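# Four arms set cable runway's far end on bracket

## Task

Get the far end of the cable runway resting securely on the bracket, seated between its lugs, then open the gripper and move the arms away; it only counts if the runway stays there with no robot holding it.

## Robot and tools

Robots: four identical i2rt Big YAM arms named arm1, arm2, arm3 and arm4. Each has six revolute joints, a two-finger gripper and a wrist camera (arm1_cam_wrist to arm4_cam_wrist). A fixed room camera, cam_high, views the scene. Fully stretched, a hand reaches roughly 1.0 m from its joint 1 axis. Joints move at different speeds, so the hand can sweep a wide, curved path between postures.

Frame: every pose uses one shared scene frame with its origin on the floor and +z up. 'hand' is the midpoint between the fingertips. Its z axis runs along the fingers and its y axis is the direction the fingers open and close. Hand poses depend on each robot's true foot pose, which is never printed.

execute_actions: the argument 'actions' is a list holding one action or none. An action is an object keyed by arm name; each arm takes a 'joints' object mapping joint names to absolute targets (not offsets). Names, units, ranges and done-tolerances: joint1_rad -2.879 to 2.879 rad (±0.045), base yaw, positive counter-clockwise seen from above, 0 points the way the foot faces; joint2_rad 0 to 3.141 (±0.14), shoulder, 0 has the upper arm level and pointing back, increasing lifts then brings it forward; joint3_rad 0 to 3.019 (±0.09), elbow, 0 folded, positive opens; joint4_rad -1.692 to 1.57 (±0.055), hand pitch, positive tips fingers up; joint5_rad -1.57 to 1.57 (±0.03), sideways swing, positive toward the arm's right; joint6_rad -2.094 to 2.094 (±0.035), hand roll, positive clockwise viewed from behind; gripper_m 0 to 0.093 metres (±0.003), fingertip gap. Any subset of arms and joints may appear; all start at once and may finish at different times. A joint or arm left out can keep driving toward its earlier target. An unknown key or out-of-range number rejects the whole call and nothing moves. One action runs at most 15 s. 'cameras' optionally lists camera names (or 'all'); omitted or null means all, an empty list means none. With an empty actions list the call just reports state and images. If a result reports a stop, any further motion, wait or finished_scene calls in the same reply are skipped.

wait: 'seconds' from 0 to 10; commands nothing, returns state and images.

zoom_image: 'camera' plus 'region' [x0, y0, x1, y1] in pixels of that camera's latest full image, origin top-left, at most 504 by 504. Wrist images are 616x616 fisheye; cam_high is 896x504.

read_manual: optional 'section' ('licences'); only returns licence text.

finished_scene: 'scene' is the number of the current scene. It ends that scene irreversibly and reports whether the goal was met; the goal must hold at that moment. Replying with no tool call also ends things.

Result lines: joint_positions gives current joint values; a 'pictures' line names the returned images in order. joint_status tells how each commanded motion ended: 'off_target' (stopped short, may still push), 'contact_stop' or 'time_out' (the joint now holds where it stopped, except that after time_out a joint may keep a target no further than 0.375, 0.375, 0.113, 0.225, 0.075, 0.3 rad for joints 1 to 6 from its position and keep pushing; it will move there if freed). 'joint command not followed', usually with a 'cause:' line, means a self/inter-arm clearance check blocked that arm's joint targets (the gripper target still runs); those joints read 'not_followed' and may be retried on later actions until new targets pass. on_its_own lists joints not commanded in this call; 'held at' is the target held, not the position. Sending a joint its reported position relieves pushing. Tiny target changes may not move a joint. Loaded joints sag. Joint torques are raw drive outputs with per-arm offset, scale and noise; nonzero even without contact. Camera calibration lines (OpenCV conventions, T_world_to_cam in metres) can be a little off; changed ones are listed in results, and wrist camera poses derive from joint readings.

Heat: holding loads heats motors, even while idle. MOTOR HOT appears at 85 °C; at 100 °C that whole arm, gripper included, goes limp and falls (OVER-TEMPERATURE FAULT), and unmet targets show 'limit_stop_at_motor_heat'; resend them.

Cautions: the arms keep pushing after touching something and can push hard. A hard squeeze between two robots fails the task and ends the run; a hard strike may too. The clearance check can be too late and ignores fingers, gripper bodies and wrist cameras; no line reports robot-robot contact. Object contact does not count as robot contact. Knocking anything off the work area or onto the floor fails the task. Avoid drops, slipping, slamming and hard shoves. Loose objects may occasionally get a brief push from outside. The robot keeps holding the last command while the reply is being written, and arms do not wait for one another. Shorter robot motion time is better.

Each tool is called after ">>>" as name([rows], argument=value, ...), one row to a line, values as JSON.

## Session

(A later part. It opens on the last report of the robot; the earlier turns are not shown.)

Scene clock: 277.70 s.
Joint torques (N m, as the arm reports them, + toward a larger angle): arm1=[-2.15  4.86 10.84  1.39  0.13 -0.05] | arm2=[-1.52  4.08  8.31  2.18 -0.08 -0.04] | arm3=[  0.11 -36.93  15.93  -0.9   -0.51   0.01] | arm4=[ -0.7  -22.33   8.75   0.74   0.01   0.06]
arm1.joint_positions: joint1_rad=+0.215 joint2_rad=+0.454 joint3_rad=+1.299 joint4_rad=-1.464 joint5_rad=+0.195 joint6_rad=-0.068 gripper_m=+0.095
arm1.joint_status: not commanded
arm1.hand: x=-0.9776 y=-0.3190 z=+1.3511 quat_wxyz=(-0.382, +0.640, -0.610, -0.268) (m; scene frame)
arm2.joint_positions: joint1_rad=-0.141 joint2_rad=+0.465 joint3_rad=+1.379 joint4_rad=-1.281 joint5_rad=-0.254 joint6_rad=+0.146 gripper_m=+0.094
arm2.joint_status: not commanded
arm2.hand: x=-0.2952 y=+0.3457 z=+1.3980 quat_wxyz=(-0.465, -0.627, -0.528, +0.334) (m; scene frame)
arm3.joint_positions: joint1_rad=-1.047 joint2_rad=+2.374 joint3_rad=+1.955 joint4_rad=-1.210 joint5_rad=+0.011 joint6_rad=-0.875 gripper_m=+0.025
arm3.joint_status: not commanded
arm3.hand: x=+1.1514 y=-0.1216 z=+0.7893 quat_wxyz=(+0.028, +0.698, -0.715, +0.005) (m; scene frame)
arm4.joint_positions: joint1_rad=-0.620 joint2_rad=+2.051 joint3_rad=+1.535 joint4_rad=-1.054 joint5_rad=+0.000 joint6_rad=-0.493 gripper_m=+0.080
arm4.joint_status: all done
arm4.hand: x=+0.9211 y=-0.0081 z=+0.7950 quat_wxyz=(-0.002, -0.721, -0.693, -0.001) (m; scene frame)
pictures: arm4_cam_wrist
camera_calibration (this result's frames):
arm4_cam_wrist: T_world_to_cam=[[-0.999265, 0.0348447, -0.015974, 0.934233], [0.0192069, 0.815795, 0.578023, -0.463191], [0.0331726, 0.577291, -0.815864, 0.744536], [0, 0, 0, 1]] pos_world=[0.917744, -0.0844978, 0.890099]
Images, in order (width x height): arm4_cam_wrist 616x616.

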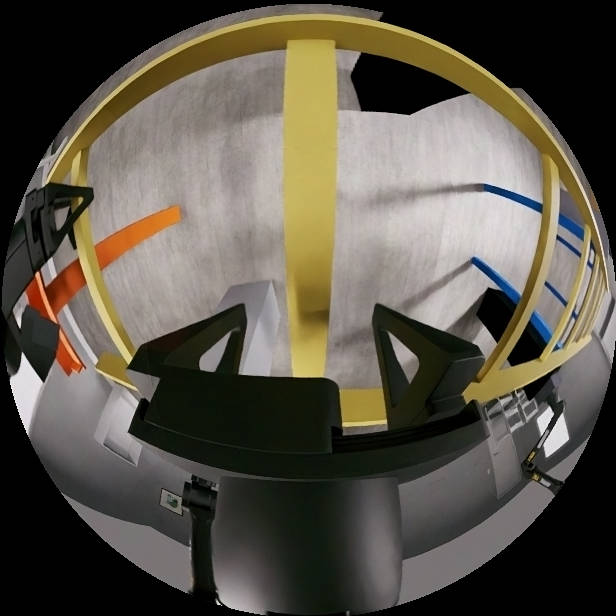

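>>> execute_actions([
  {"arm4":{"joints":{"joint1_rad":-0.64,"joint3_rad":1.455,"joint4_rad":-0.965}}},
], cameras=["arm4_cam_wrist"])

Scene clock: 283.97 s.
Joint torques (N m, as the arm reports them, + toward a larger angle): arm1=[-2.1   4.98 10.88  1.42  0.12 -0.04] | arm2=[-1.54  4.04  8.3   2.17 -0.07 -0.04] | arm3=[  0.18 -36.95  15.94  -0.9   -0.51   0.01] | arm4=[ -2.27 -21.33   7.68   0.84   0.02   0.07]
arm1.joint_positions: joint1_rad=+0.215 joint2_rad=+0.454 joint3_rad=+1.299 joint4_rad=-1.464 joint5_rad=+0.195 joint6_rad=-0.068 gripper_m=+0.095
arm1.joint_status: not commanded
arm1.hand: x=-0.9776 y=-0.3190 z=+1.3511 quat_wxyz=(-0.382, +0.640, -0.610, -0.268) (m; scene frame)
arm2.joint_positions: joint1_rad=-0.141 joint2_rad=+0.465 joint3_rad=+1.379 joint4_rad=-1.281 joint5_rad=-0.254 joint6_rad=+0.146 gripper_m=+0.094
arm2.joint_status: not commanded
arm2.hand: x=-0.2952 y=+0.3457 z=+1.3980 quat_wxyz=(-0.465, -0.627, -0.528, +0.334) (m; scene frame)
arm3.joint_positions: joint1_rad=-1.047 joint2_rad=+2.374 joint3_rad=+1.955 joint4_rad=-1.210 joint5_rad=+0.011 joint6_rad=-0.875 gripper_m=+0.025
arm3.joint_status: not commanded
arm3.hand: x=+1.1514 y=-0.1216 z=+0.7893 quat_wxyz=(+0.028, +0.698, -0.715, +0.005) (m; scene frame)
arm4.joint_positions: joint1_rad=-0.624 joint2_rad=+2.044 joint3_rad=+1.449 joint4_rad=-0.976 joint5_rad=+0.000 joint6_rad=-0.492 gripper_m=+0.080
arm4.joint_status: all done
arm4.hand: x=+0.9283 y=+0.0091 z=+0.7708 quat_wxyz=(-0.002, -0.722, -0.692, -0.001) (m; scene frame)
pictures: arm4_cam_wrist
camera_calibration (this result's frames):
arm4_cam_wrist: T_world_to_cam=[[-0.999071, 0.0398123, -0.0165183, 0.940608], [0.022911, 0.815109, 0.578854, -0.467439], [0.0365097, 0.577938, -0.815264, 0.711015], [0, 0, 0, 1]] pos_world=[0.924485, -0.067356, 0.865781]
Images, in order (width x height): arm4_cam_wrist 616x616.

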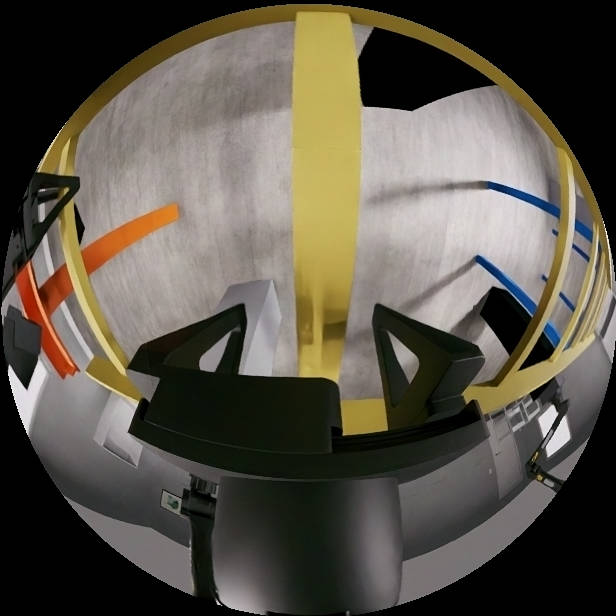

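>>> execute_actions([
  {"arm4":{"joints":{"gripper_m":0.0}}},
], cameras=[])

Scene clock: 287.43 s.
Joint torques (N m, as the arm reports them, + toward a larger angle): arm1=[-2.1   4.81 10.87  1.39  0.12 -0.06] | arm2=[-1.56  4.09  8.29  2.17 -0.07 -0.04] | arm3=[  0.3  -36.72  15.96  -0.84  -0.59   0.01] | arm4=[ -1.58 -20.59   7.73   0.33  -0.25   0.09]
arm1.joint_positions: joint1_rad=+0.215 joint2_rad=+0.454 joint3_rad=+1.299 joint4_rad=-1.464 joint5_rad=+0.195 joint6_rad=-0.068 gripper_m=+0.095
arm1.joint_status: not commanded
arm1.hand: x=-0.9776 y=-0.3190 z=+1.3511 quat_wxyz=(-0.382, +0.640, -0.610, -0.268) (m; scene frame)
arm2.joint_positions: joint1_rad=-0.141 joint2_rad=+0.465 joint3_rad=+1.379 joint4_rad=-1.281 joint5_rad=-0.254 joint6_rad=+0.146 gripper_m=+0.094
arm2.joint_status: not commanded
arm2.hand: x=-0.2952 y=+0.3457 z=+1.3980 quat_wxyz=(-0.465, -0.627, -0.528, +0.334) (m; scene frame)
arm3.joint_positions: joint1_rad=-1.047 joint2_rad=+2.374 joint3_rad=+1.955 joint4_rad=-1.210 joint5_rad=+0.013 joint6_rad=-0.875 gripper_m=+0.025
arm3.joint_status: not commanded
arm3.hand: x=+1.1519 y=-0.1220 z=+0.7893 quat_wxyz=(+0.028, +0.698, -0.716, +0.005) (m; scene frame)
arm4.joint_positions: joint1_rad=-0.630 joint2_rad=+2.043 joint3_rad=+1.449 joint4_rad=-0.963 joint5_rad=+0.007 joint6_rad=-0.494 gripper_m=+0.025
arm4.joint_status: gripper_m off_target (ended at +0.025, target +0.000)
arm4.hand: x=+0.9225 y=+0.0087 z=+0.7712 quat_wxyz=(+0.000, -0.724, -0.690, +0.006) (m; scene frame)
pictures: none
No camera images: the call's "cameras" was empty. Leave "cameras" out to get every camera's image.

>>> execute_actions([
  {"arm4":{"joints":{"joint2_rad":1.86,"joint3_rad":1.53,"joint4_rad":-1.07}}},
], cameras=["arm4_cam_wrist","cam_high"])

Scene clock: 296.07 s.
Joint torques (N m, as the arm reports them, + toward a larger angle): arm1=[-2.21  4.84 10.82  1.41  0.11 -0.05] | arm2=[-1.55  4.07  8.29  2.19 -0.07 -0.04] | arm3=[  0.16 -32.46  15.7   -0.58  -0.53   0.01] | arm4=[ -1.83 -32.53  12.31  -0.8    0.24   0.14]
arm1.joint_positions: joint1_rad=+0.215 joint2_rad=+0.454 joint3_rad=+1.299 joint4_rad=-1.464 joint5_rad=+0.195 joint6_rad=-0.068 gripper_m=+0.095
arm1.joint_status: not commanded
arm1.hand: x=-0.9776 y=-0.3190 z=+1.3511 quat_wxyz=(-0.382, +0.640, -0.610, -0.268) (m; scene frame)
arm2.joint_positions: joint1_rad=-0.141 joint2_rad=+0.465 joint3_rad=+1.379 joint4_rad=-1.281 joint5_rad=-0.254 joint6_rad=+0.146 gripper_m=+0.094
arm2.joint_status: not commanded
arm2.hand: x=-0.2952 y=+0.3457 z=+1.3980 quat_wxyz=(-0.465, -0.627, -0.528, +0.334) (m; scene frame)
arm3.joint_positions: joint1_rad=-1.047 joint2_rad=+2.329 joint3_rad=+1.962 joint4_rad=-1.219 joint5_rad=+0.012 joint6_rad=-0.875 gripper_m=+0.025
arm3.joint_status: not commanded
arm3.hand: x=+1.1577 y=-0.1167 z=+0.8209 quat_wxyz=(+0.007, +0.698, -0.716, +0.007) (m; scene frame)
arm4.joint_positions: joint1_rad=-0.630 joint2_rad=+1.993 joint3_rad=+1.461 joint4_rad=-1.038 joint5_rad=-0.006 joint6_rad=-0.500 gripper_m=+0.025
arm4.joint_status: all done
arm4.hand: x=+0.9275 y=+0.0127 z=+0.8024 quat_wxyz=(-0.005, -0.722, -0.692, -0.002) (m; scene frame)
pictures: arm4_cam_wrist, cam_high
camera_calibration (this result's frames):
arm4_cam_wrist: T_world_to_cam=[[-0.999019, 0.0386133, -0.0216785, 0.944311], [0.019082, 0.817144, 0.576117, -0.48298], [0.0399603, 0.575138, -0.81708, 0.733056], [0, 0, 0, 1]] pos_world=[0.923308, -0.0634069, 0.89769]
Images, in order (width x height): arm4_cam_wrist 616x616, cam_high 896x504.

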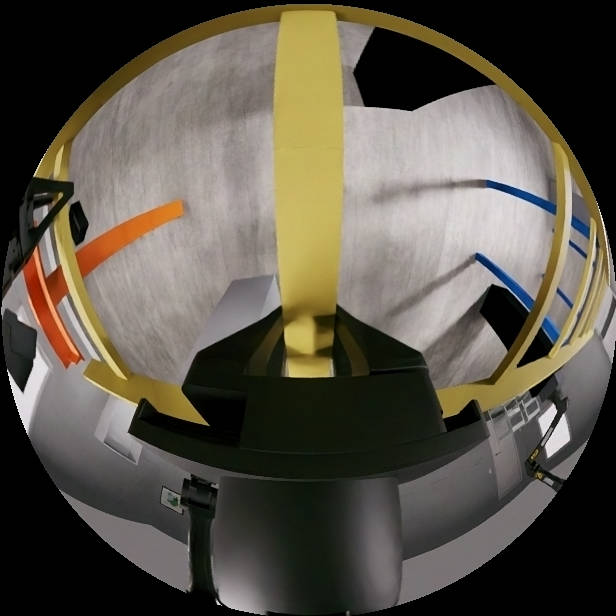

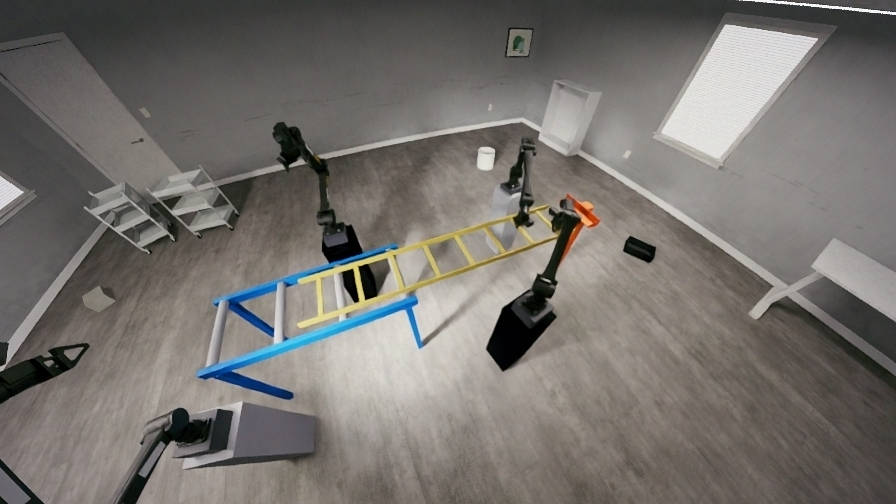

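>>> execute_actions([
  {"arm3":{"joints":{"gripper_m":0.07}}},
], cameras=[])

>>> execute_actions([
  {"arm3":{"joints":{"joint2_rad":2.1,"joint4_rad":-1.45}}},
], cameras=["arm3_cam_wrist","cam_high"])

Scene clock: 302.77 s.
Joint torques (N m, as the arm reports them, + toward a larger angle): arm1=[-1.97  4.79 10.87  1.39  0.12 -0.05] | arm2=[-1.55  4.02  8.29  2.18 -0.07 -0.04] | arm3=[  0.16 -26.82  13.62  -0.07  -0.18   0.02] | arm4=[ -1.67 -33.78  12.9   -0.64   0.03   0.2 ]
arm1.joint_positions: joint1_rad=+0.215 joint2_rad=+0.454 joint3_rad=+1.299 joint4_rad=-1.464 joint5_rad=+0.195 joint6_rad=-0.068 gripper_m=+0.095
arm1.joint_status: not commanded
arm1.hand: x=-0.9776 y=-0.3190 z=+1.3511 quat_wxyz=(-0.382, +0.640, -0.610, -0.268) (m; scene frame)
arm2.joint_positions: joint1_rad=-0.141 joint2_rad=+0.465 joint3_rad=+1.379 joint4_rad=-1.281 joint5_rad=-0.254 joint6_rad=+0.146 gripper_m=+0.094
arm2.joint_status: not commanded
arm2.hand: x=-0.2952 y=+0.3457 z=+1.3980 quat_wxyz=(-0.465, -0.627, -0.528, +0.334) (m; scene frame)
arm3.joint_positions: joint1_rad=-1.047 joint2_rad=+2.273 joint3_rad=+1.990 joint4_rad=-1.227 joint5_rad=+0.003 joint6_rad=-0.875 gripper_m=+0.070
arm3.joint_status: all done
arm3.hand: x=+1.1688 y=-0.1058 z=+0.8687 quat_wxyz=(-0.031, +0.698, -0.715, +0.007) (m; scene frame)
arm4.joint_positions: joint1_rad=-0.630 joint2_rad=+2.003 joint3_rad=+1.451 joint4_rad=-1.041 joint5_rad=-0.001 joint6_rad=-0.505 gripper_m=+0.025
arm4.joint_status: not commanded
arm4.hand: x=+0.9300 y=+0.0187 z=+0.7938 quat_wxyz=(+0.001, -0.720, -0.694, -0.012) (m; scene frame)
pictures: none
No camera images: the call's "cameras" was empty. Leave "cameras" out to get every camera's image.

Scene clock: 303.90 s.
Joint torques (N m, as the arm reports them, + toward a larger angle): arm1=[-2.14  4.8  10.8   1.38  0.11 -0.04] | arm2=[-1.54  4.07  8.31  2.19 -0.07 -0.04] | arm3=[  0.23 -21.47  12.55  -0.08  -0.18   0.02] | arm4=[ -1.69 -33.47  12.93  -0.67   0.02   0.2 ]
arm1.joint_positions: joint1_rad=+0.215 joint2_rad=+0.454 joint3_rad=+1.299 joint4_rad=-1.464 joint5_rad=+0.195 joint6_rad=-0.068 gripper_m=+0.095
arm1.joint_status: not commanded
arm1.hand: x=-0.9776 y=-0.3190 z=+1.3511 quat_wxyz=(-0.382, +0.640, -0.610, -0.268) (m; scene frame)
arm2.joint_positions: joint1_rad=-0.141 joint2_rad=+0.465 joint3_rad=+1.379 joint4_rad=-1.281 joint5_rad=-0.254 joint6_rad=+0.146 gripper_m=+0.094
arm2.joint_status: not commanded
arm2.hand: x=-0.2952 y=+0.3457 z=+1.3980 quat_wxyz=(-0.465, -0.627, -0.528, +0.334) (m; scene frame)
arm3.joint_positions: joint1_rad=-1.047 joint2_rad=+2.070 joint3_rad=+2.005 joint4_rad=-1.437 joint5_rad=+0.003 joint6_rad=-0.875 gripper_m=+0.070
arm3.joint_status: all done
arm3.hand: x=+1.1376 y=-0.1299 z=+1.0058 quat_wxyz=(-0.036, +0.698, -0.715, +0.007) (m; scene frame)
arm4.joint_positions: joint1_rad=-0.630 joint2_rad=+2.003 joint3_rad=+1.451 joint4_rad=-1.041 joint5_rad=-0.001 joint6_rad=-0.505 gripper_m=+0.025
arm4.joint_status: not commanded
arm4.hand: x=+0.9300 y=+0.0187 z=+0.7938 quat_wxyz=(+0.001, -0.720, -0.694, -0.012) (m; scene frame)
pictures: arm3_cam_wrist, cam_high
camera_calibration (this result's frames):
arm3_cam_wrist: T_world_to_cam=[[0.997867, -0.0224854, 0.0612864, -1.1978], [-0.0522466, -0.837947, 0.543245, -0.592298], [0.0391397, -0.545288, -0.837334, 0.846975], [0, 0, 0, 1]] pos_world=[1.13114, -0.0614017, 1.10437]
Images, in order (width x height): arm3_cam_wrist 616x616, cam_high 896x504.

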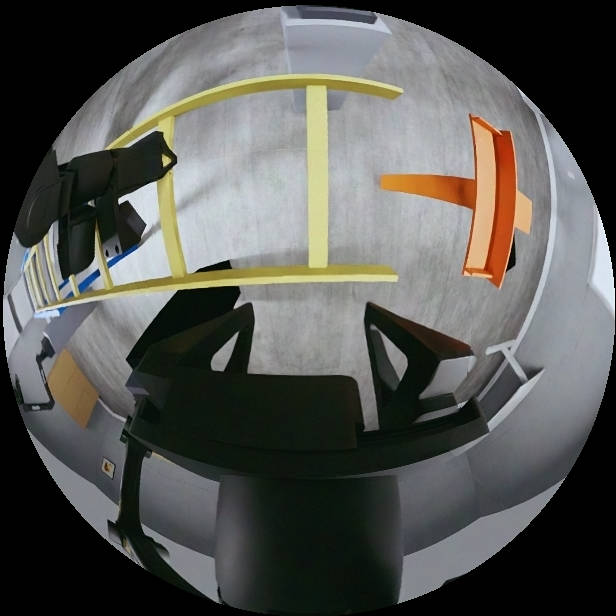

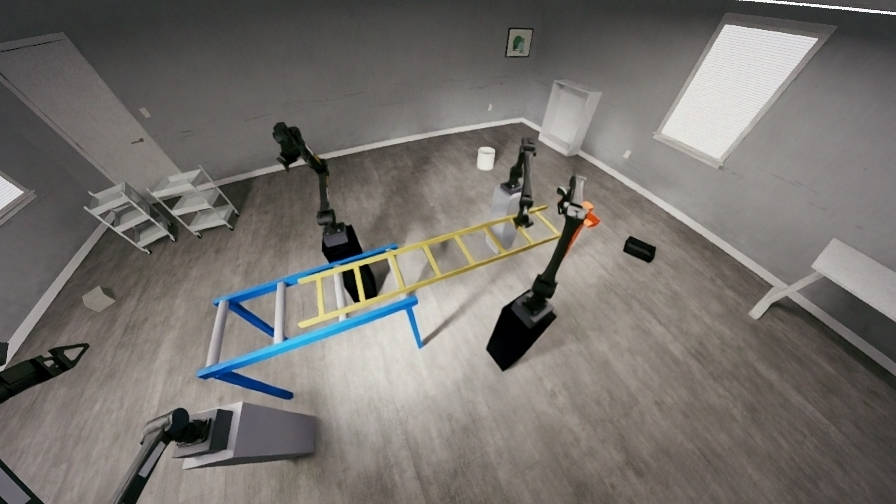

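>>> zoom_image(camera="arm3_cam_wrist", region=[340, 70, 560, 300])

Region (340, 70, 560, 300) of arm3_cam_wrist's 616x616 image, scaled by 2.191, with more detail than that image has; it fills the left 482 columns of this view, and the rest is white.

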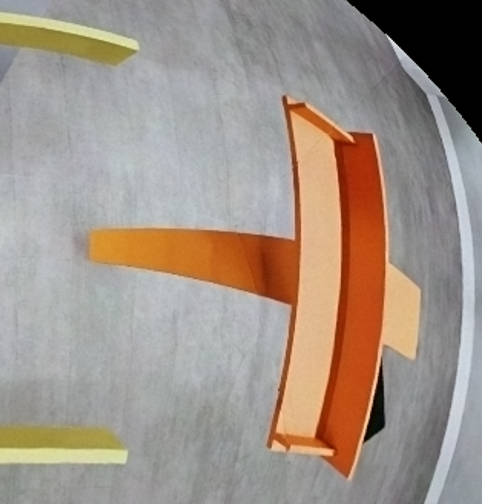

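>>> execute_actions([
  {"arm3":{"joints":{"joint1_rad":-1.27,"joint6_rad":-1.1}},"arm4":{"joints":{"joint1_rad":-0.376,"joint2_rad":1.60,"joint3_rad":1.325,"joint4_rad":-1.05,"joint6_rad":-0.255}}},
], cameras=["arm3_cam_wrist","arm4_cam_wrist","cam_high"])

Scene clock: 339.37 s.
Joint torques (N m, as the arm reports them, + toward a larger angle): arm1=[-2.13  4.79 10.84  1.4   0.12 -0.04] | arm2=[-1.62  4.12  8.31  2.18 -0.07 -0.04] | arm3=[ -0.37 -21.86  12.68  -0.08  -0.08  -0.04] | arm4=[ -0.57 -36.06  14.92  -0.67   0.22   0.28]
arm1.joint_positions: joint1_rad=+0.215 joint2_rad=+0.454 joint3_rad=+1.299 joint4_rad=-1.464 joint5_rad=+0.195 joint6_rad=-0.068 gripper_m=+0.095
arm1.joint_status: not commanded
arm1.hand: x=-0.9776 y=-0.3190 z=+1.3511 quat_wxyz=(-0.382, +0.640, -0.610, -0.268) (m; scene frame)
arm2.joint_positions: joint1_rad=-0.141 joint2_rad=+0.465 joint3_rad=+1.379 joint4_rad=-1.281 joint5_rad=-0.254 joint6_rad=+0.146 gripper_m=+0.094
arm2.joint_status: not commanded
arm2.hand: x=-0.2952 y=+0.3457 z=+1.3980 quat_wxyz=(-0.465, -0.627, -0.528, +0.334) (m; scene frame)
arm3.joint_positions: joint1_rad=-1.272 joint2_rad=+2.070 joint3_rad=+2.005 joint4_rad=-1.437 joint5_rad=+0.001 joint6_rad=-1.088 gripper_m=+0.070
arm3.joint_status: all done
arm3.hand: x=+1.2158 y=-0.2555 z=+1.0063 quat_wxyz=(-0.034, +0.693, -0.720, +0.013) (m; scene frame)
arm4.joint_positions: joint1_rad=-0.383 joint2_rad=+1.816 joint3_rad=+1.200 joint4_rad=-1.023 joint5_rad=-0.005 joint6_rad=-0.288 gripper_m=+0.025
arm4.joint_status: joint2_rad time_out (moved -0.187 of -0.403); joint3_rad time_out (moved -0.252 of -0.126); the others done
arm4.on_its_own: joint2_rad reads +1.816 and still pushes toward +1.600 since a time_out; joint3_rad reads +1.200 and still pushes toward +1.312 since a time_out
arm4.hand: x=+1.0827 y=+0.0459 z=+0.8099 quat_wxyz=(+0.013, -0.709, -0.704, -0.033) (m; scene frame)
pictures: arm3_cam_wrist, arm4_cam_wrist, cam_high
camera_calibration (this result's frames):
arm3_cam_wrist: T_world_to_cam=[[0.997105, -0.0347384, 0.0676365, -1.28729], [-0.0663825, -0.831488, 0.551562, -0.68328], [0.0370785, -0.554455, -0.831387, 0.770033], [0, 0, 0, 1]] pos_world=[1.20966, -0.185909, 1.10413]
arm4_cam_wrist: T_world_to_cam=[[-0.999142, 0.00499412, -0.0411047, 1.11565], [-0.0220329, 0.776374, 0.629887, -0.514597], [0.0350583, 0.630253, -0.775598, 0.683064], [0, 0, 0, 1]] pos_world=[1.0794, -0.0365555, 0.899779]
Images, in order (width x height): arm3_cam_wrist 616x616, arm4_cam_wrist 616x616, cam_high 896x504.

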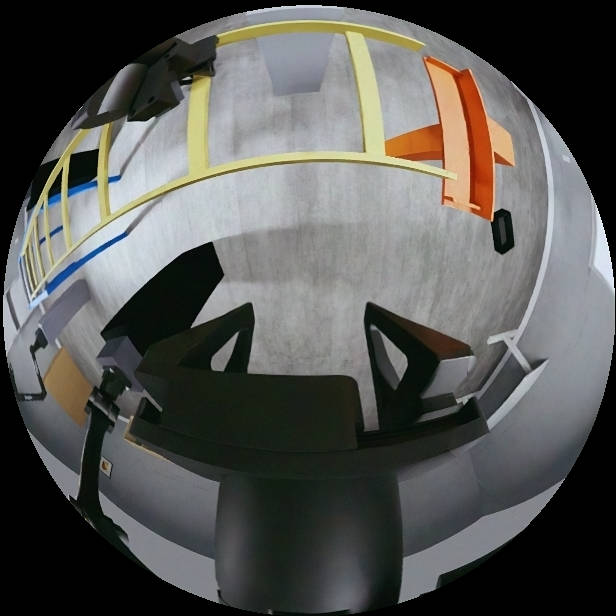

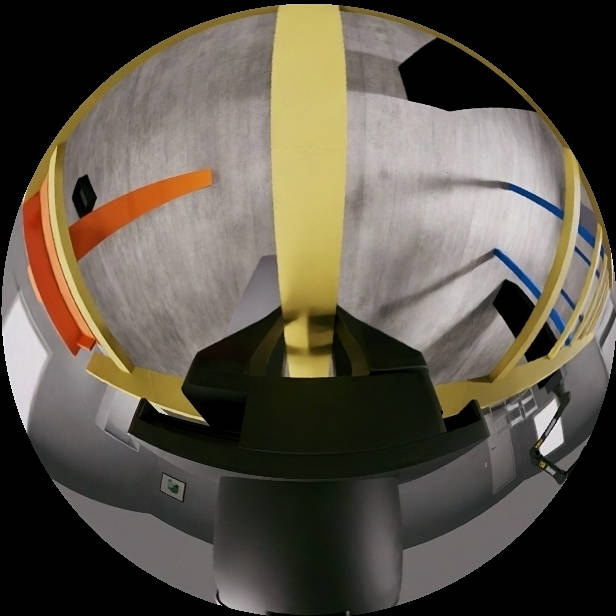

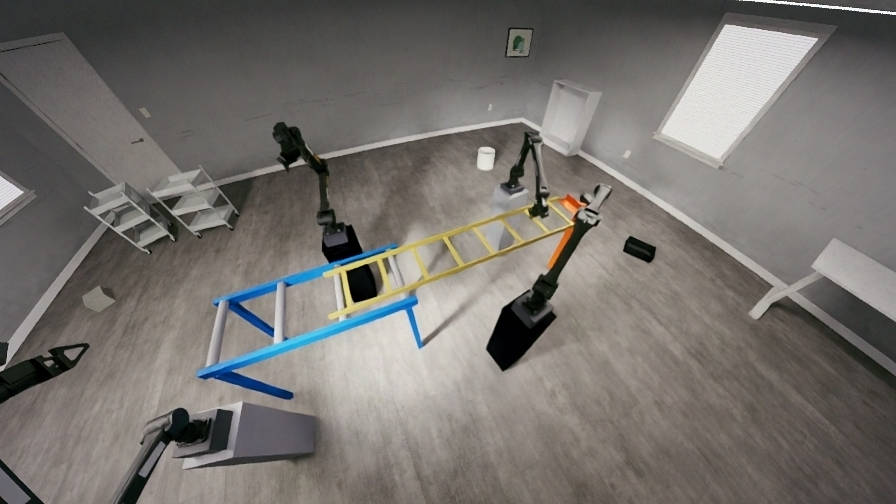

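>>> zoom_image(camera="arm3_cam_wrist", region=[350, 20, 550, 240])

>>> zoom_image(camera="arm4_cam_wrist", region=[10, 140, 210, 400])

Region (350, 20, 550, 240) of arm3_cam_wrist's 616x616 image, scaled by 2.291, with more detail than that image has; it fills the left 458 columns of this view, and the rest is white.

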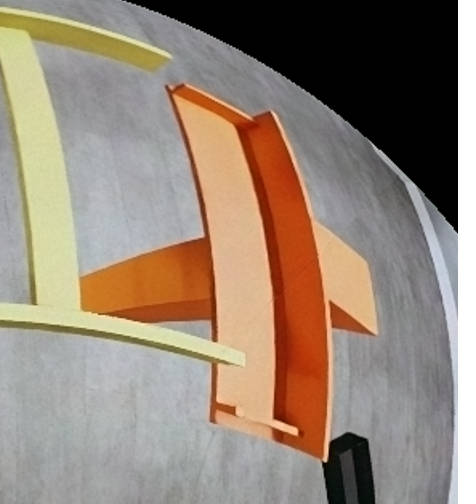

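Region (10, 140, 210, 400) of arm4_cam_wrist's 616x616 image, scaled by 1.938, with more detail than that image has; it fills the left 388 columns of this view, and the rest is white.

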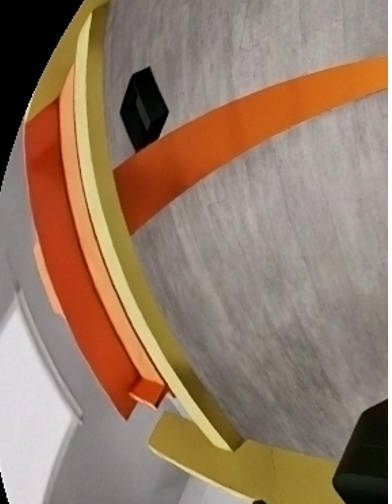

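>>> execute_actions([
  {"arm4":{"joints":{"joint2_rad":1.52,"joint3_rad":1.375}}},
], cameras=["arm3_cam_wrist","arm4_cam_wrist"])

>>> zoom_image(camera="arm3_cam_wrist", region=[350, 20, 550, 240])

Scene clock: 361.30 s.
Joint torques (N m, as the arm reports them, + toward a larger angle): arm1=[-2.2   4.8  10.89  1.4   0.12 -0.05] | arm2=[-1.59  4.09  8.3   2.21 -0.08 -0.04] | arm3=[ -0.21 -21.79  12.68  -0.07  -0.07  -0.04] | arm4=[ -0.89 -36.03  15.82   0.14   0.25   0.26]
arm1.joint_positions: joint1_rad=+0.215 joint2_rad=+0.454 joint3_rad=+1.299 joint4_rad=-1.464 joint5_rad=+0.195 joint6_rad=-0.068 gripper_m=+0.095
arm1.joint_status: not commanded
arm1.hand: x=-0.9776 y=-0.3190 z=+1.3511 quat_wxyz=(-0.382, +0.640, -0.610, -0.268) (m; scene frame)
arm2.joint_positions: joint1_rad=-0.141 joint2_rad=+0.465 joint3_rad=+1.379 joint4_rad=-1.281 joint5_rad=-0.254 joint6_rad=+0.146 gripper_m=+0.094
arm2.joint_status: not commanded
arm2.hand: x=-0.2952 y=+0.3457 z=+1.3980 quat_wxyz=(-0.465, -0.627, -0.528, +0.334) (m; scene frame)
arm3.joint_positions: joint1_rad=-1.272 joint2_rad=+2.070 joint3_rad=+2.005 joint4_rad=-1.437 joint5_rad=+0.001 joint6_rad=-1.088 gripper_m=+0.070
arm3.joint_status: not commanded
arm3.hand: x=+1.2158 y=-0.2555 z=+1.0063 quat_wxyz=(-0.034, +0.693, -0.720, +0.013) (m; scene frame)
arm4.joint_positions: joint1_rad=-0.383 joint2_rad=+1.744 joint3_rad=+1.190 joint4_rad=-1.043 joint5_rad=-0.006 joint6_rad=-0.286 gripper_m=+0.025
arm4.joint_status: joint2_rad time_out (moved -0.072 of -0.296); joint3_rad time_out (moved -0.010 of +0.175)
arm4.on_its_own: joint2_rad reads +1.744 and still pushes toward +1.520 since a time_out; joint3_rad reads +1.190 and still pushes toward +1.312 since a time_out
arm4.hand: x=+1.0833 y=+0.0479 z=+0.8398 quat_wxyz=(+0.002, -0.710, -0.704, -0.014) (m; scene frame)
pictures: arm3_cam_wrist, arm4_cam_wrist
camera_calibration (this result's frames):
arm3_cam_wrist: T_world_to_cam=[[0.997105, -0.0347384, 0.0676365, -1.28729], [-0.0663825, -0.831488, 0.551562, -0.68328], [0.0370785, -0.554455, -0.831387, 0.770033], [0, 0, 0, 1]] pos_world=[1.20966, -0.185909, 1.10413]
arm4_cam_wrist: T_world_to_cam=[[-0.999544, 0.00564906, -0.0296796, 1.10829], [-0.0132268, 0.8014, 0.597983, -0.51887], [0.0271633, 0.598102, -0.800959, 0.736372], [0, 0, 0, 1]] pos_world=[1.08092, -0.0308641, 0.932973]
Images, in order (width x height): arm3_cam_wrist 616x616, arm4_cam_wrist 616x616.

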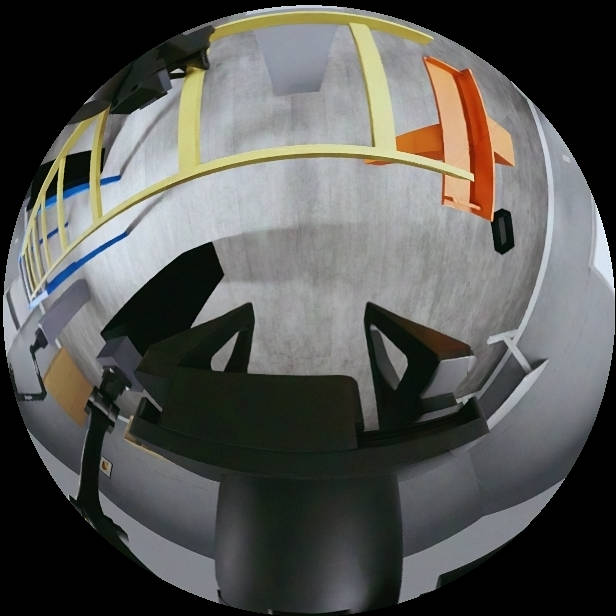

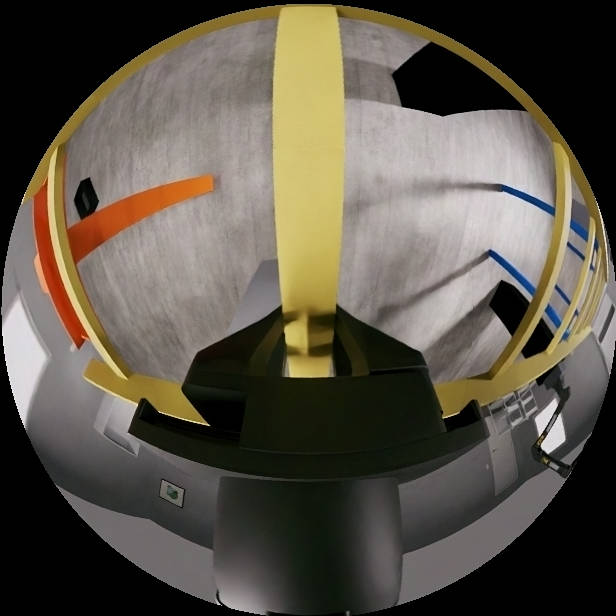

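Region (350, 20, 550, 240) of arm3_cam_wrist's 616x616 image, scaled by 2.291, with more detail than that image has; it fills the left 458 columns of this view, and the rest is white.

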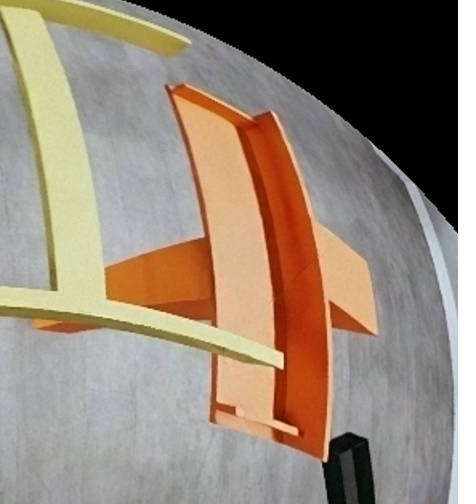

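>>> execute_actions([
  {"arm4":{"joints":{"joint1_rad":-0.235,"joint4_rad":-1.0,"joint6_rad":-0.13}}},
], cameras=["arm3_cam_wrist","cam_high"])

>>> zoom_image(camera="arm3_cam_wrist", region=[350, 20, 550, 240])

Scene clock: 368.40 s.
Joint torques (N m, as the arm reports them, + toward a larger angle): arm1=[-2.22  4.91 10.83  1.4   0.11 -0.04] | arm2=[-1.64  4.11  8.29  2.2  -0.07 -0.04] | arm3=[ -0.16 -21.87  12.67  -0.09  -0.07  -0.04] | arm4=[ -3.77 -34.21  16.73   0.59   1.    -0.52]
arm1.joint_positions: joint1_rad=+0.215 joint2_rad=+0.454 joint3_rad=+1.299 joint4_rad=-1.464 joint5_rad=+0.195 joint6_rad=-0.068 gripper_m=+0.095
arm1.joint_status: not commanded
arm1.hand: x=-0.9776 y=-0.3190 z=+1.3511 quat_wxyz=(-0.382, +0.640, -0.610, -0.268) (m; scene frame)
arm2.joint_positions: joint1_rad=-0.141 joint2_rad=+0.465 joint3_rad=+1.379 joint4_rad=-1.281 joint5_rad=-0.254 joint6_rad=+0.146 gripper_m=+0.094
arm2.joint_status: not commanded
arm2.hand: x=-0.2952 y=+0.3457 z=+1.3980 quat_wxyz=(-0.465, -0.627, -0.528, +0.334) (m; scene frame)
arm3.joint_positions: joint1_rad=-1.272 joint2_rad=+2.070 joint3_rad=+2.005 joint4_rad=-1.437 joint5_rad=+0.001 joint6_rad=-1.088 gripper_m=+0.070
arm3.joint_status: not commanded
arm3.hand: x=+1.2158 y=-0.2555 z=+1.0063 quat_wxyz=(-0.034, +0.693, -0.720, +0.013) (m; scene frame)
arm4.joint_positions: joint1_rad=-0.194 joint2_rad=+1.726 joint3_rad=+1.180 joint4_rad=-1.004 joint5_rad=-0.025 joint6_rad=-0.089 gripper_m=+0.025
arm4.joint_status: joint6_rad off_target (ended at -0.089, target -0.130); the others done
arm4.on_its_own: joint2_rad reads +1.726 and still pushes toward +1.520 since a time_out; joint3_rad reads +1.180 and still pushes toward +1.312 since a time_out
arm4.hand: x=+1.1734 y=+0.0232 z=+0.8451 quat_wxyz=(-0.018, -0.713, -0.701, -0.001) (m; scene frame)
pictures: arm3_cam_wrist, cam_high
camera_calibration (this result's frames):
arm3_cam_wrist: T_world_to_cam=[[0.997105, -0.0347384, 0.0676365, -1.28729], [-0.0663825, -0.831488, 0.551562, -0.68328], [0.0370785, -0.554455, -0.831387, 0.770033], [0, 0, 0, 1]] pos_world=[1.20966, -0.185909, 1.10413]
Images, in order (width x height): arm3_cam_wrist 616x616, cam_high 896x504.

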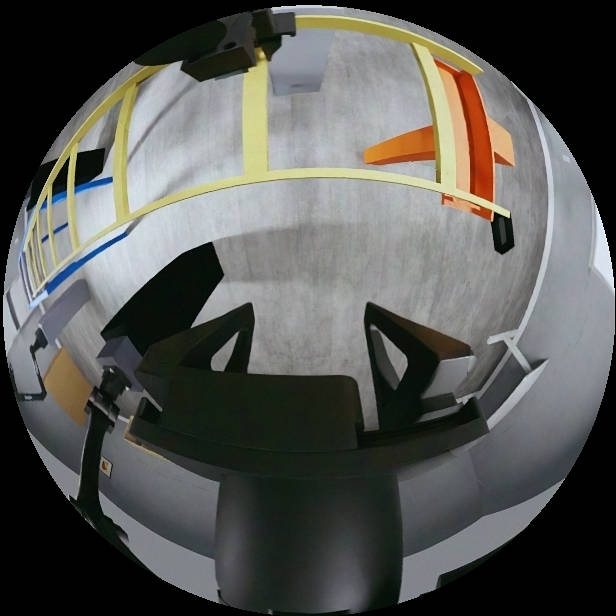

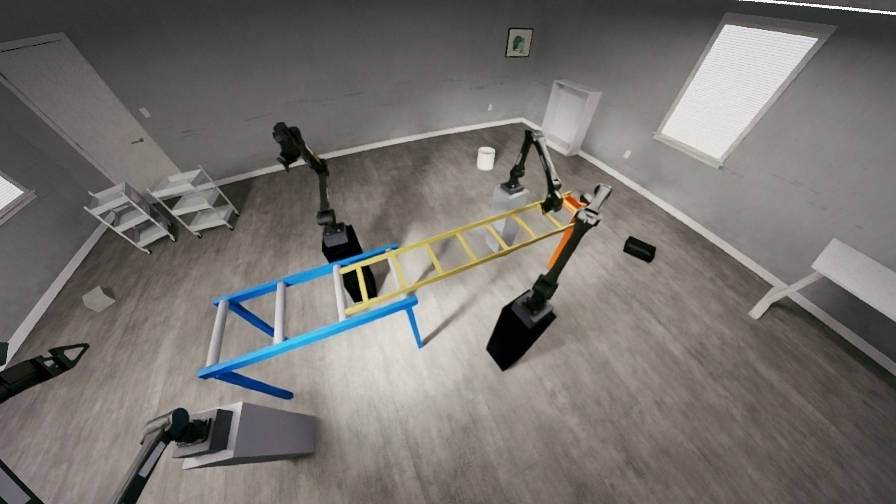

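Region (350, 20, 550, 240) of arm3_cam_wrist's 616x616 image, scaled by 2.291, with more detail than that image has; it fills the left 458 columns of this view, and the rest is white.

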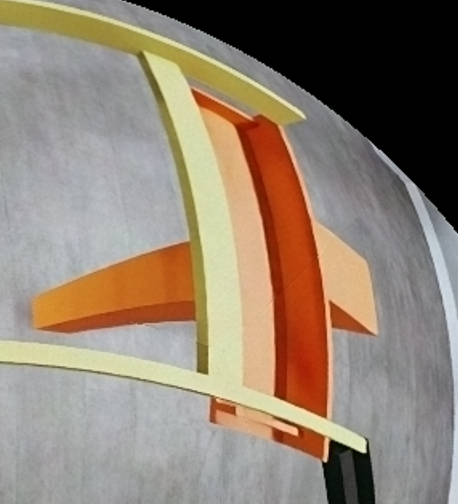

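>>> execute_actions([
  {"arm4":{"joints":{"joint1_rad":-0.29,"joint6_rad":-0.15}}},
], cameras=["arm3_cam_wrist"])

Scene clock: 378.27 s.
Joint torques (N m, as the arm reports them, + toward a larger angle): arm1=[-2.2   4.93 10.83  1.35  0.12 -0.04] | arm2=[-1.49  4.08  8.31  2.19 -0.08 -0.05] | arm3=[ -0.2  -21.88  12.7   -0.08  -0.07  -0.04] | arm4=[ -7.07 -34.27  16.73   0.52   1.28  -0.68]
arm1.joint_positions: joint1_rad=+0.215 joint2_rad=+0.454 joint3_rad=+1.299 joint4_rad=-1.464 joint5_rad=+0.195 joint6_rad=-0.068 gripper_m=+0.095
arm1.joint_status: not commanded
arm1.hand: x=-0.9776 y=-0.3190 z=+1.3511 quat_wxyz=(-0.382, +0.640, -0.610, -0.268) (m; scene frame)
arm2.joint_positions: joint1_rad=-0.141 joint2_rad=+0.465 joint3_rad=+1.379 joint4_rad=-1.281 joint5_rad=-0.254 joint6_rad=+0.146 gripper_m=+0.094
arm2.joint_status: not commanded
arm2.hand: x=-0.2952 y=+0.3457 z=+1.3980 quat_wxyz=(-0.465, -0.627, -0.528, +0.334) (m; scene frame)
arm3.joint_positions: joint1_rad=-1.272 joint2_rad=+2.070 joint3_rad=+2.005 joint4_rad=-1.437 joint5_rad=+0.001 joint6_rad=-1.088 gripper_m=+0.070
arm3.joint_status: not commanded
arm3.hand: x=+1.2158 y=-0.2555 z=+1.0063 quat_wxyz=(-0.034, +0.693, -0.720, +0.013) (m; scene frame)
arm4.joint_positions: joint1_rad=-0.198 joint2_rad=+1.726 joint3_rad=+1.180 joint4_rad=-1.004 joint5_rad=-0.032 joint6_rad=-0.093 gripper_m=+0.025
arm4.joint_status: joint1_rad time_out (moved -0.004 of -0.096); joint6_rad time_out (moved -0.005 of -0.061)
arm4.on_its_own: joint1_rad reads -0.198 and still pushes toward -0.290 since a time_out; joint2_rad reads +1.726 and still pushes toward +1.520 since a time_out; joint3_rad reads +1.180 and still pushes toward +1.312 since a time_out; joint6_rad reads -0.093 and still pushes toward -0.150 since a time_out
arm4.hand: x=+1.1727 y=+0.0233 z=+0.8451 quat_wxyz=(-0.020, -0.712, -0.701, -0.004) (m; scene frame)
pictures: arm3_cam_wrist
camera_calibration (this result's frames):
arm3_cam_wrist: T_world_to_cam=[[0.997105, -0.0347384, 0.0676365, -1.28729], [-0.0663825, -0.831488, 0.551562, -0.68328], [0.0370785, -0.554455, -0.831387, 0.770033], [0, 0, 0, 1]] pos_world=[1.20966, -0.185909, 1.10413]
Images, in order (width x height): arm3_cam_wrist 616x616.

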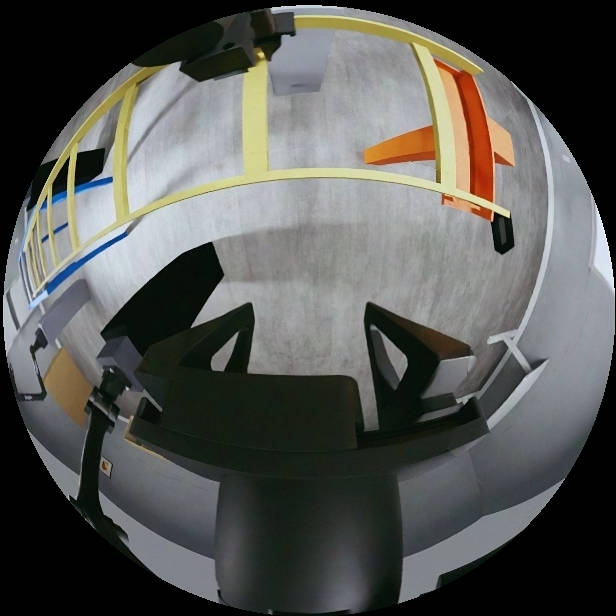

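>>> execute_actions([
  {"arm4":{"joints":{"joint1_rad":-0.32,"joint2_rad":1.62}}},
], cameras=["arm3_cam_wrist","arm2_cam_wrist"])

>>> zoom_image(camera="arm3_cam_wrist", region=[350, 20, 550, 240])

Scene clock: 395.20 s.
Joint torques (N m, as the arm reports them, + toward a larger angle): arm1=[-2.12  4.96 10.82  1.36  0.11 -0.04] | arm2=[-1.56  4.08  8.31  2.18 -0.08 -0.04] | arm3=[ -0.19 -21.89  12.68  -0.09  -0.08  -0.05] | arm4=[ -0.84 -33.44  16.36  -0.27   0.14   0.65]
arm1.joint_positions: joint1_rad=+0.215 joint2_rad=+0.454 joint3_rad=+1.299 joint4_rad=-1.464 joint5_rad=+0.195 joint6_rad=-0.068 gripper_m=+0.095
arm1.joint_status: not commanded
arm1.hand: x=-0.9776 y=-0.3190 z=+1.3511 quat_wxyz=(-0.382, +0.640, -0.610, -0.268) (m; scene frame)
arm2.joint_positions: joint1_rad=-0.141 joint2_rad=+0.465 joint3_rad=+1.379 joint4_rad=-1.281 joint5_rad=-0.254 joint6_rad=+0.146 gripper_m=+0.094
arm2.joint_status: not commanded
arm2.hand: x=-0.2952 y=+0.3457 z=+1.3980 quat_wxyz=(-0.465, -0.627, -0.528, +0.334) (m; scene frame)
arm3.joint_positions: joint1_rad=-1.272 joint2_rad=+2.070 joint3_rad=+2.005 joint4_rad=-1.437 joint5_rad=+0.001 joint6_rad=-1.088 gripper_m=+0.070
arm3.joint_status: not commanded
arm3.hand: x=+1.2158 y=-0.2555 z=+1.0063 quat_wxyz=(-0.034, +0.693, -0.720, +0.013) (m; scene frame)
arm4.joint_positions: joint1_rad=-0.324 joint2_rad=+1.807 joint3_rad=+1.179 joint4_rad=-0.982 joint5_rad=-0.003 joint6_rad=-0.217 gripper_m=+0.025
arm4.joint_status: joint2_rad time_out (moved +0.081 of -0.106); the others done
arm4.on_its_own: joint2_rad reads +1.807 and still pushes toward +1.620 since a time_out; joint3_rad reads +1.179 and still pushes toward +1.312 since a time_out; joint6_rad reads -0.217 and still pushes toward -0.150 since a time_out
arm4.hand: x=+1.1088 y=+0.0372 z=+0.8075 quat_wxyz=(+0.008, -0.714, -0.700, -0.019) (m; scene frame)
pictures: arm2_cam_wrist, arm3_cam_wrist
camera_calibration (this result's frames):
arm3_cam_wrist: T_world_to_cam=[[0.997105, -0.0347384, 0.0676365, -1.28729], [-0.0663825, -0.831488, 0.551562, -0.68328], [0.0370785, -0.554455, -0.831387, 0.770033], [0, 0, 0, 1]] pos_world=[1.20966, -0.185909, 1.10413]
Images, in order (width x height): arm2_cam_wrist 616x616, arm3_cam_wrist 616x616.

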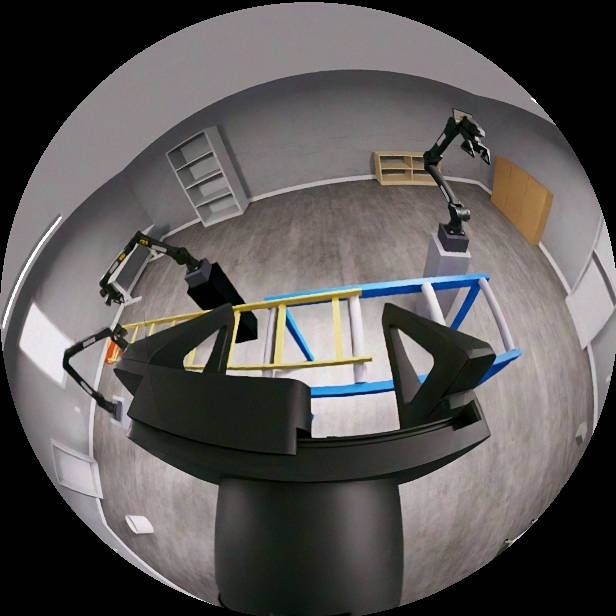

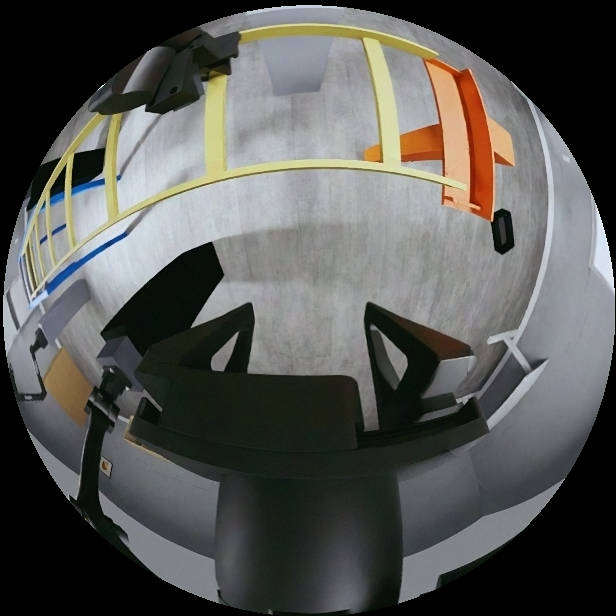

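Region (350, 20, 550, 240) of arm3_cam_wrist's 616x616 image, scaled by 2.291, with more detail than that image has; it fills the left 458 columns of this view, and the rest is white.

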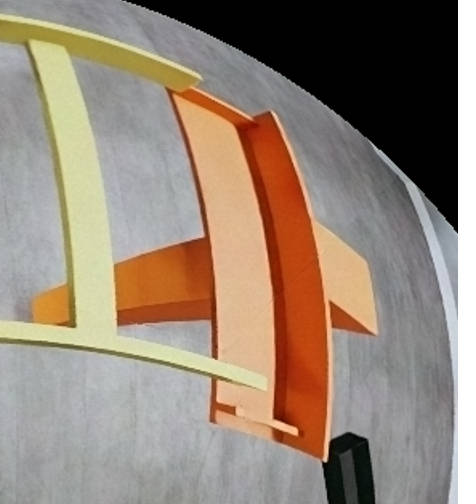

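>>> execute_actions([
  {"arm4":{"joints":{"joint4_rad":-0.925,"joint6_rad":-0.2}}},
], cameras=["arm3_cam_wrist"])

>>> zoom_image(camera="arm3_cam_wrist", region=[350, 20, 550, 240])

Scene clock: 402.73 s.
Joint torques (N m, as the arm reports them, + toward a larger angle): arm1=[-2.19  4.65 10.86  1.41  0.12 -0.04] | arm2=[-1.55  4.06  8.3   2.18 -0.07 -0.04] | arm3=[ -0.18 -21.9   12.69  -0.08  -0.07  -0.04] | arm4=[ -0.78 -33.62  16.41   0.9    0.14   0.12]
arm1.joint_positions: joint1_rad=+0.215 joint2_rad=+0.454 joint3_rad=+1.299 joint4_rad=-1.464 joint5_rad=+0.195 joint6_rad=-0.068 gripper_m=+0.095
arm1.joint_status: not commanded
arm1.hand: x=-0.9776 y=-0.3190 z=+1.3511 quat_wxyz=(-0.382, +0.640, -0.610, -0.268) (m; scene frame)
arm2.joint_positions: joint1_rad=-0.141 joint2_rad=+0.465 joint3_rad=+1.379 joint4_rad=-1.281 joint5_rad=-0.254 joint6_rad=+0.146 gripper_m=+0.094
arm2.joint_status: not commanded
arm2.hand: x=-0.2952 y=+0.3457 z=+1.3980 quat_wxyz=(-0.465, -0.627, -0.528, +0.334) (m; scene frame)
arm3.joint_positions: joint1_rad=-1.272 joint2_rad=+2.070 joint3_rad=+2.005 joint4_rad=-1.437 joint5_rad=+0.001 joint6_rad=-1.088 gripper_m=+0.070
arm3.joint_status: not commanded
arm3.hand: x=+1.2158 y=-0.2555 z=+1.0063 quat_wxyz=(-0.034, +0.693, -0.720, +0.013) (m; scene frame)
arm4.joint_positions: joint1_rad=-0.324 joint2_rad=+1.808 joint3_rad=+1.179 joint4_rad=-0.939 joint5_rad=-0.003 joint6_rad=-0.218 gripper_m=+0.025
arm4.joint_status: all done
arm4.on_its_own: joint2_rad reads +1.808 and still pushes toward +1.620 since a time_out; joint3_rad reads +1.179 and still pushes toward +1.312 since a time_out
arm4.hand: x=+1.1063 y=+0.0269 z=+0.8067 quat_wxyz=(-0.003, -0.714, -0.701, -0.001) (m; scene frame)
pictures: arm3_cam_wrist
camera_calibration (this result's frames):
arm3_cam_wrist: T_world_to_cam=[[0.997105, -0.0347384, 0.0676365, -1.28729], [-0.0663825, -0.831488, 0.551562, -0.68328], [0.0370785, -0.554455, -0.831387, 0.770033], [0, 0, 0, 1]] pos_world=[1.20966, -0.185909, 1.10413]
Images, in order (width x height): arm3_cam_wrist 616x616.

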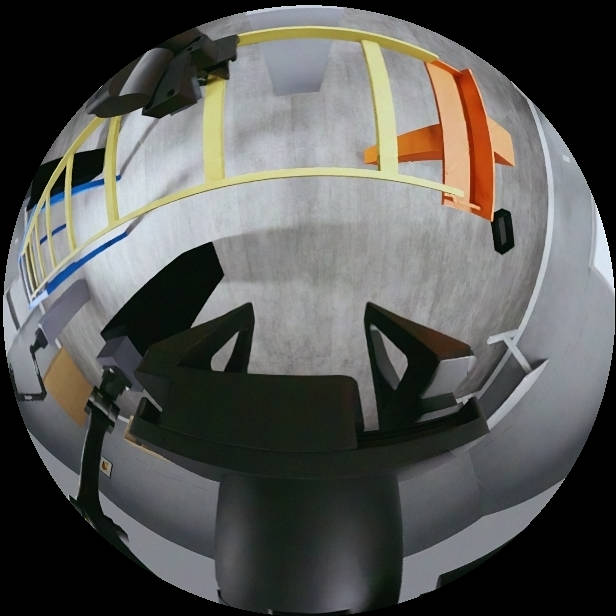

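Region (350, 20, 550, 240) of arm3_cam_wrist's 616x616 image, scaled by 2.291, with more detail than that image has; it fills the left 458 columns of this view, and the rest is white.

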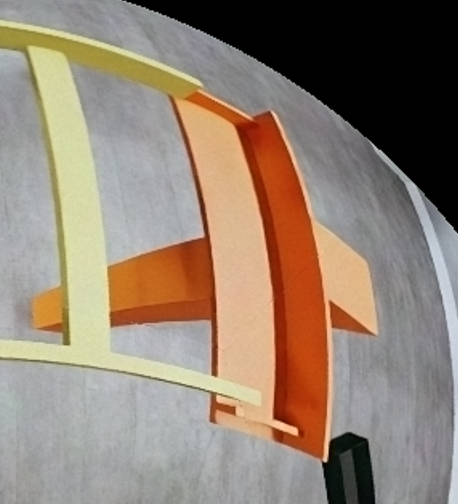

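>>> execute_actions([
  {"arm4":{"joints":{"joint1_rad":-0.215,"joint4_rad":-0.985,"joint6_rad":-0.105}}},
], cameras=["arm3_cam_wrist"])

>>> zoom_image(camera="arm3_cam_wrist", region=[350, 20, 550, 240])

Scene clock: 409.90 s.
Joint torques (N m, as the arm reports them, + toward a larger angle): arm1=[-2.2   4.82 10.83  1.45  0.11 -0.04] | arm2=[-1.57  4.1   8.31  2.18 -0.07 -0.04] | arm3=[ -0.16 -21.84  12.69  -0.07  -0.08  -0.04] | arm4=[ -1.82 -33.39  16.36  -0.22   0.24  -0.17]
arm1.joint_positions: joint1_rad=+0.215 joint2_rad=+0.454 joint3_rad=+1.299 joint4_rad=-1.464 joint5_rad=+0.195 joint6_rad=-0.068 gripper_m=+0.095
arm1.joint_status: not commanded
arm1.hand: x=-0.9776 y=-0.3190 z=+1.3511 quat_wxyz=(-0.382, +0.640, -0.610, -0.268) (m; scene frame)
arm2.joint_positions: joint1_rad=-0.141 joint2_rad=+0.465 joint3_rad=+1.379 joint4_rad=-1.281 joint5_rad=-0.254 joint6_rad=+0.146 gripper_m=+0.094
arm2.joint_status: not commanded
arm2.hand: x=-0.2952 y=+0.3457 z=+1.3980 quat_wxyz=(-0.465, -0.627, -0.528, +0.334) (m; scene frame)
arm3.joint_positions: joint1_rad=-1.272 joint2_rad=+2.070 joint3_rad=+2.005 joint4_rad=-1.437 joint5_rad=+0.001 joint6_rad=-1.088 gripper_m=+0.070
arm3.joint_status: not commanded
arm3.hand: x=+1.2158 y=-0.2555 z=+1.0063 quat_wxyz=(-0.034, +0.693, -0.720, +0.013) (m; scene frame)
arm4.joint_positions: joint1_rad=-0.204 joint2_rad=+1.807 joint3_rad=+1.179 joint4_rad=-0.969 joint5_rad=-0.005 joint6_rad=-0.096 gripper_m=+0.025
arm4.joint_status: all done
arm4.on_its_own: joint2_rad reads +1.807 and still pushes toward +1.620 since a time_out; joint3_rad reads +1.179 and still pushes toward +1.312 since a time_out
arm4.hand: x=+1.1653 y=+0.0239 z=+0.8076 quat_wxyz=(+0.005, -0.714, -0.700, -0.013) (m; scene frame)
pictures: arm3_cam_wrist
camera_calibration (this result's frames):
arm3_cam_wrist: T_world_to_cam=[[0.997105, -0.0347384, 0.0676365, -1.28729], [-0.0663825, -0.831488, 0.551562, -0.68328], [0.0370785, -0.554455, -0.831387, 0.770033], [0, 0, 0, 1]] pos_world=[1.20966, -0.185909, 1.10413]
Images, in order (width x height): arm3_cam_wrist 616x616.

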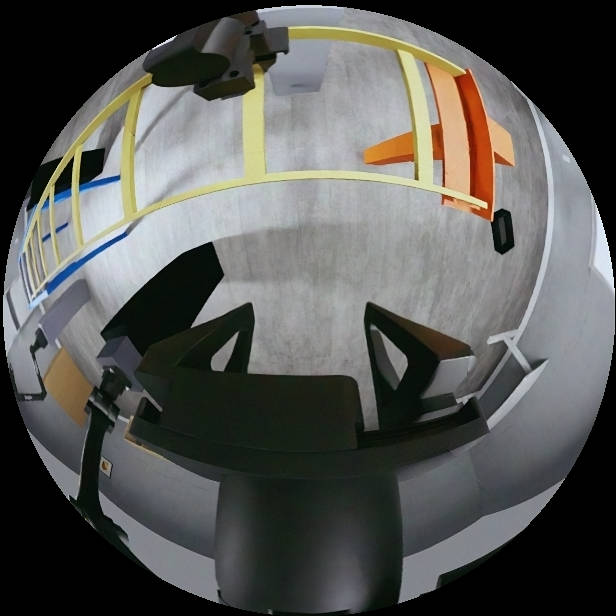

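Region (350, 20, 550, 240) of arm3_cam_wrist's 616x616 image, scaled by 2.291, with more detail than that image has; it fills the left 458 columns of this view, and the rest is white.

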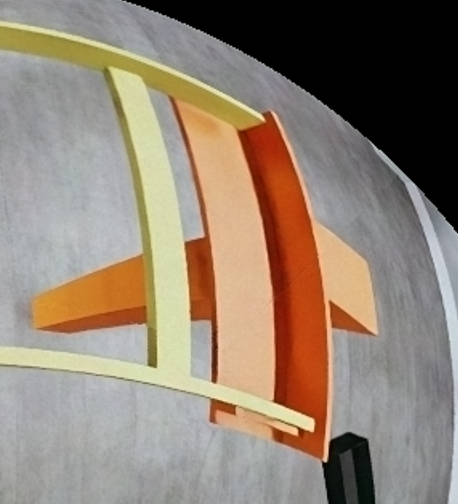

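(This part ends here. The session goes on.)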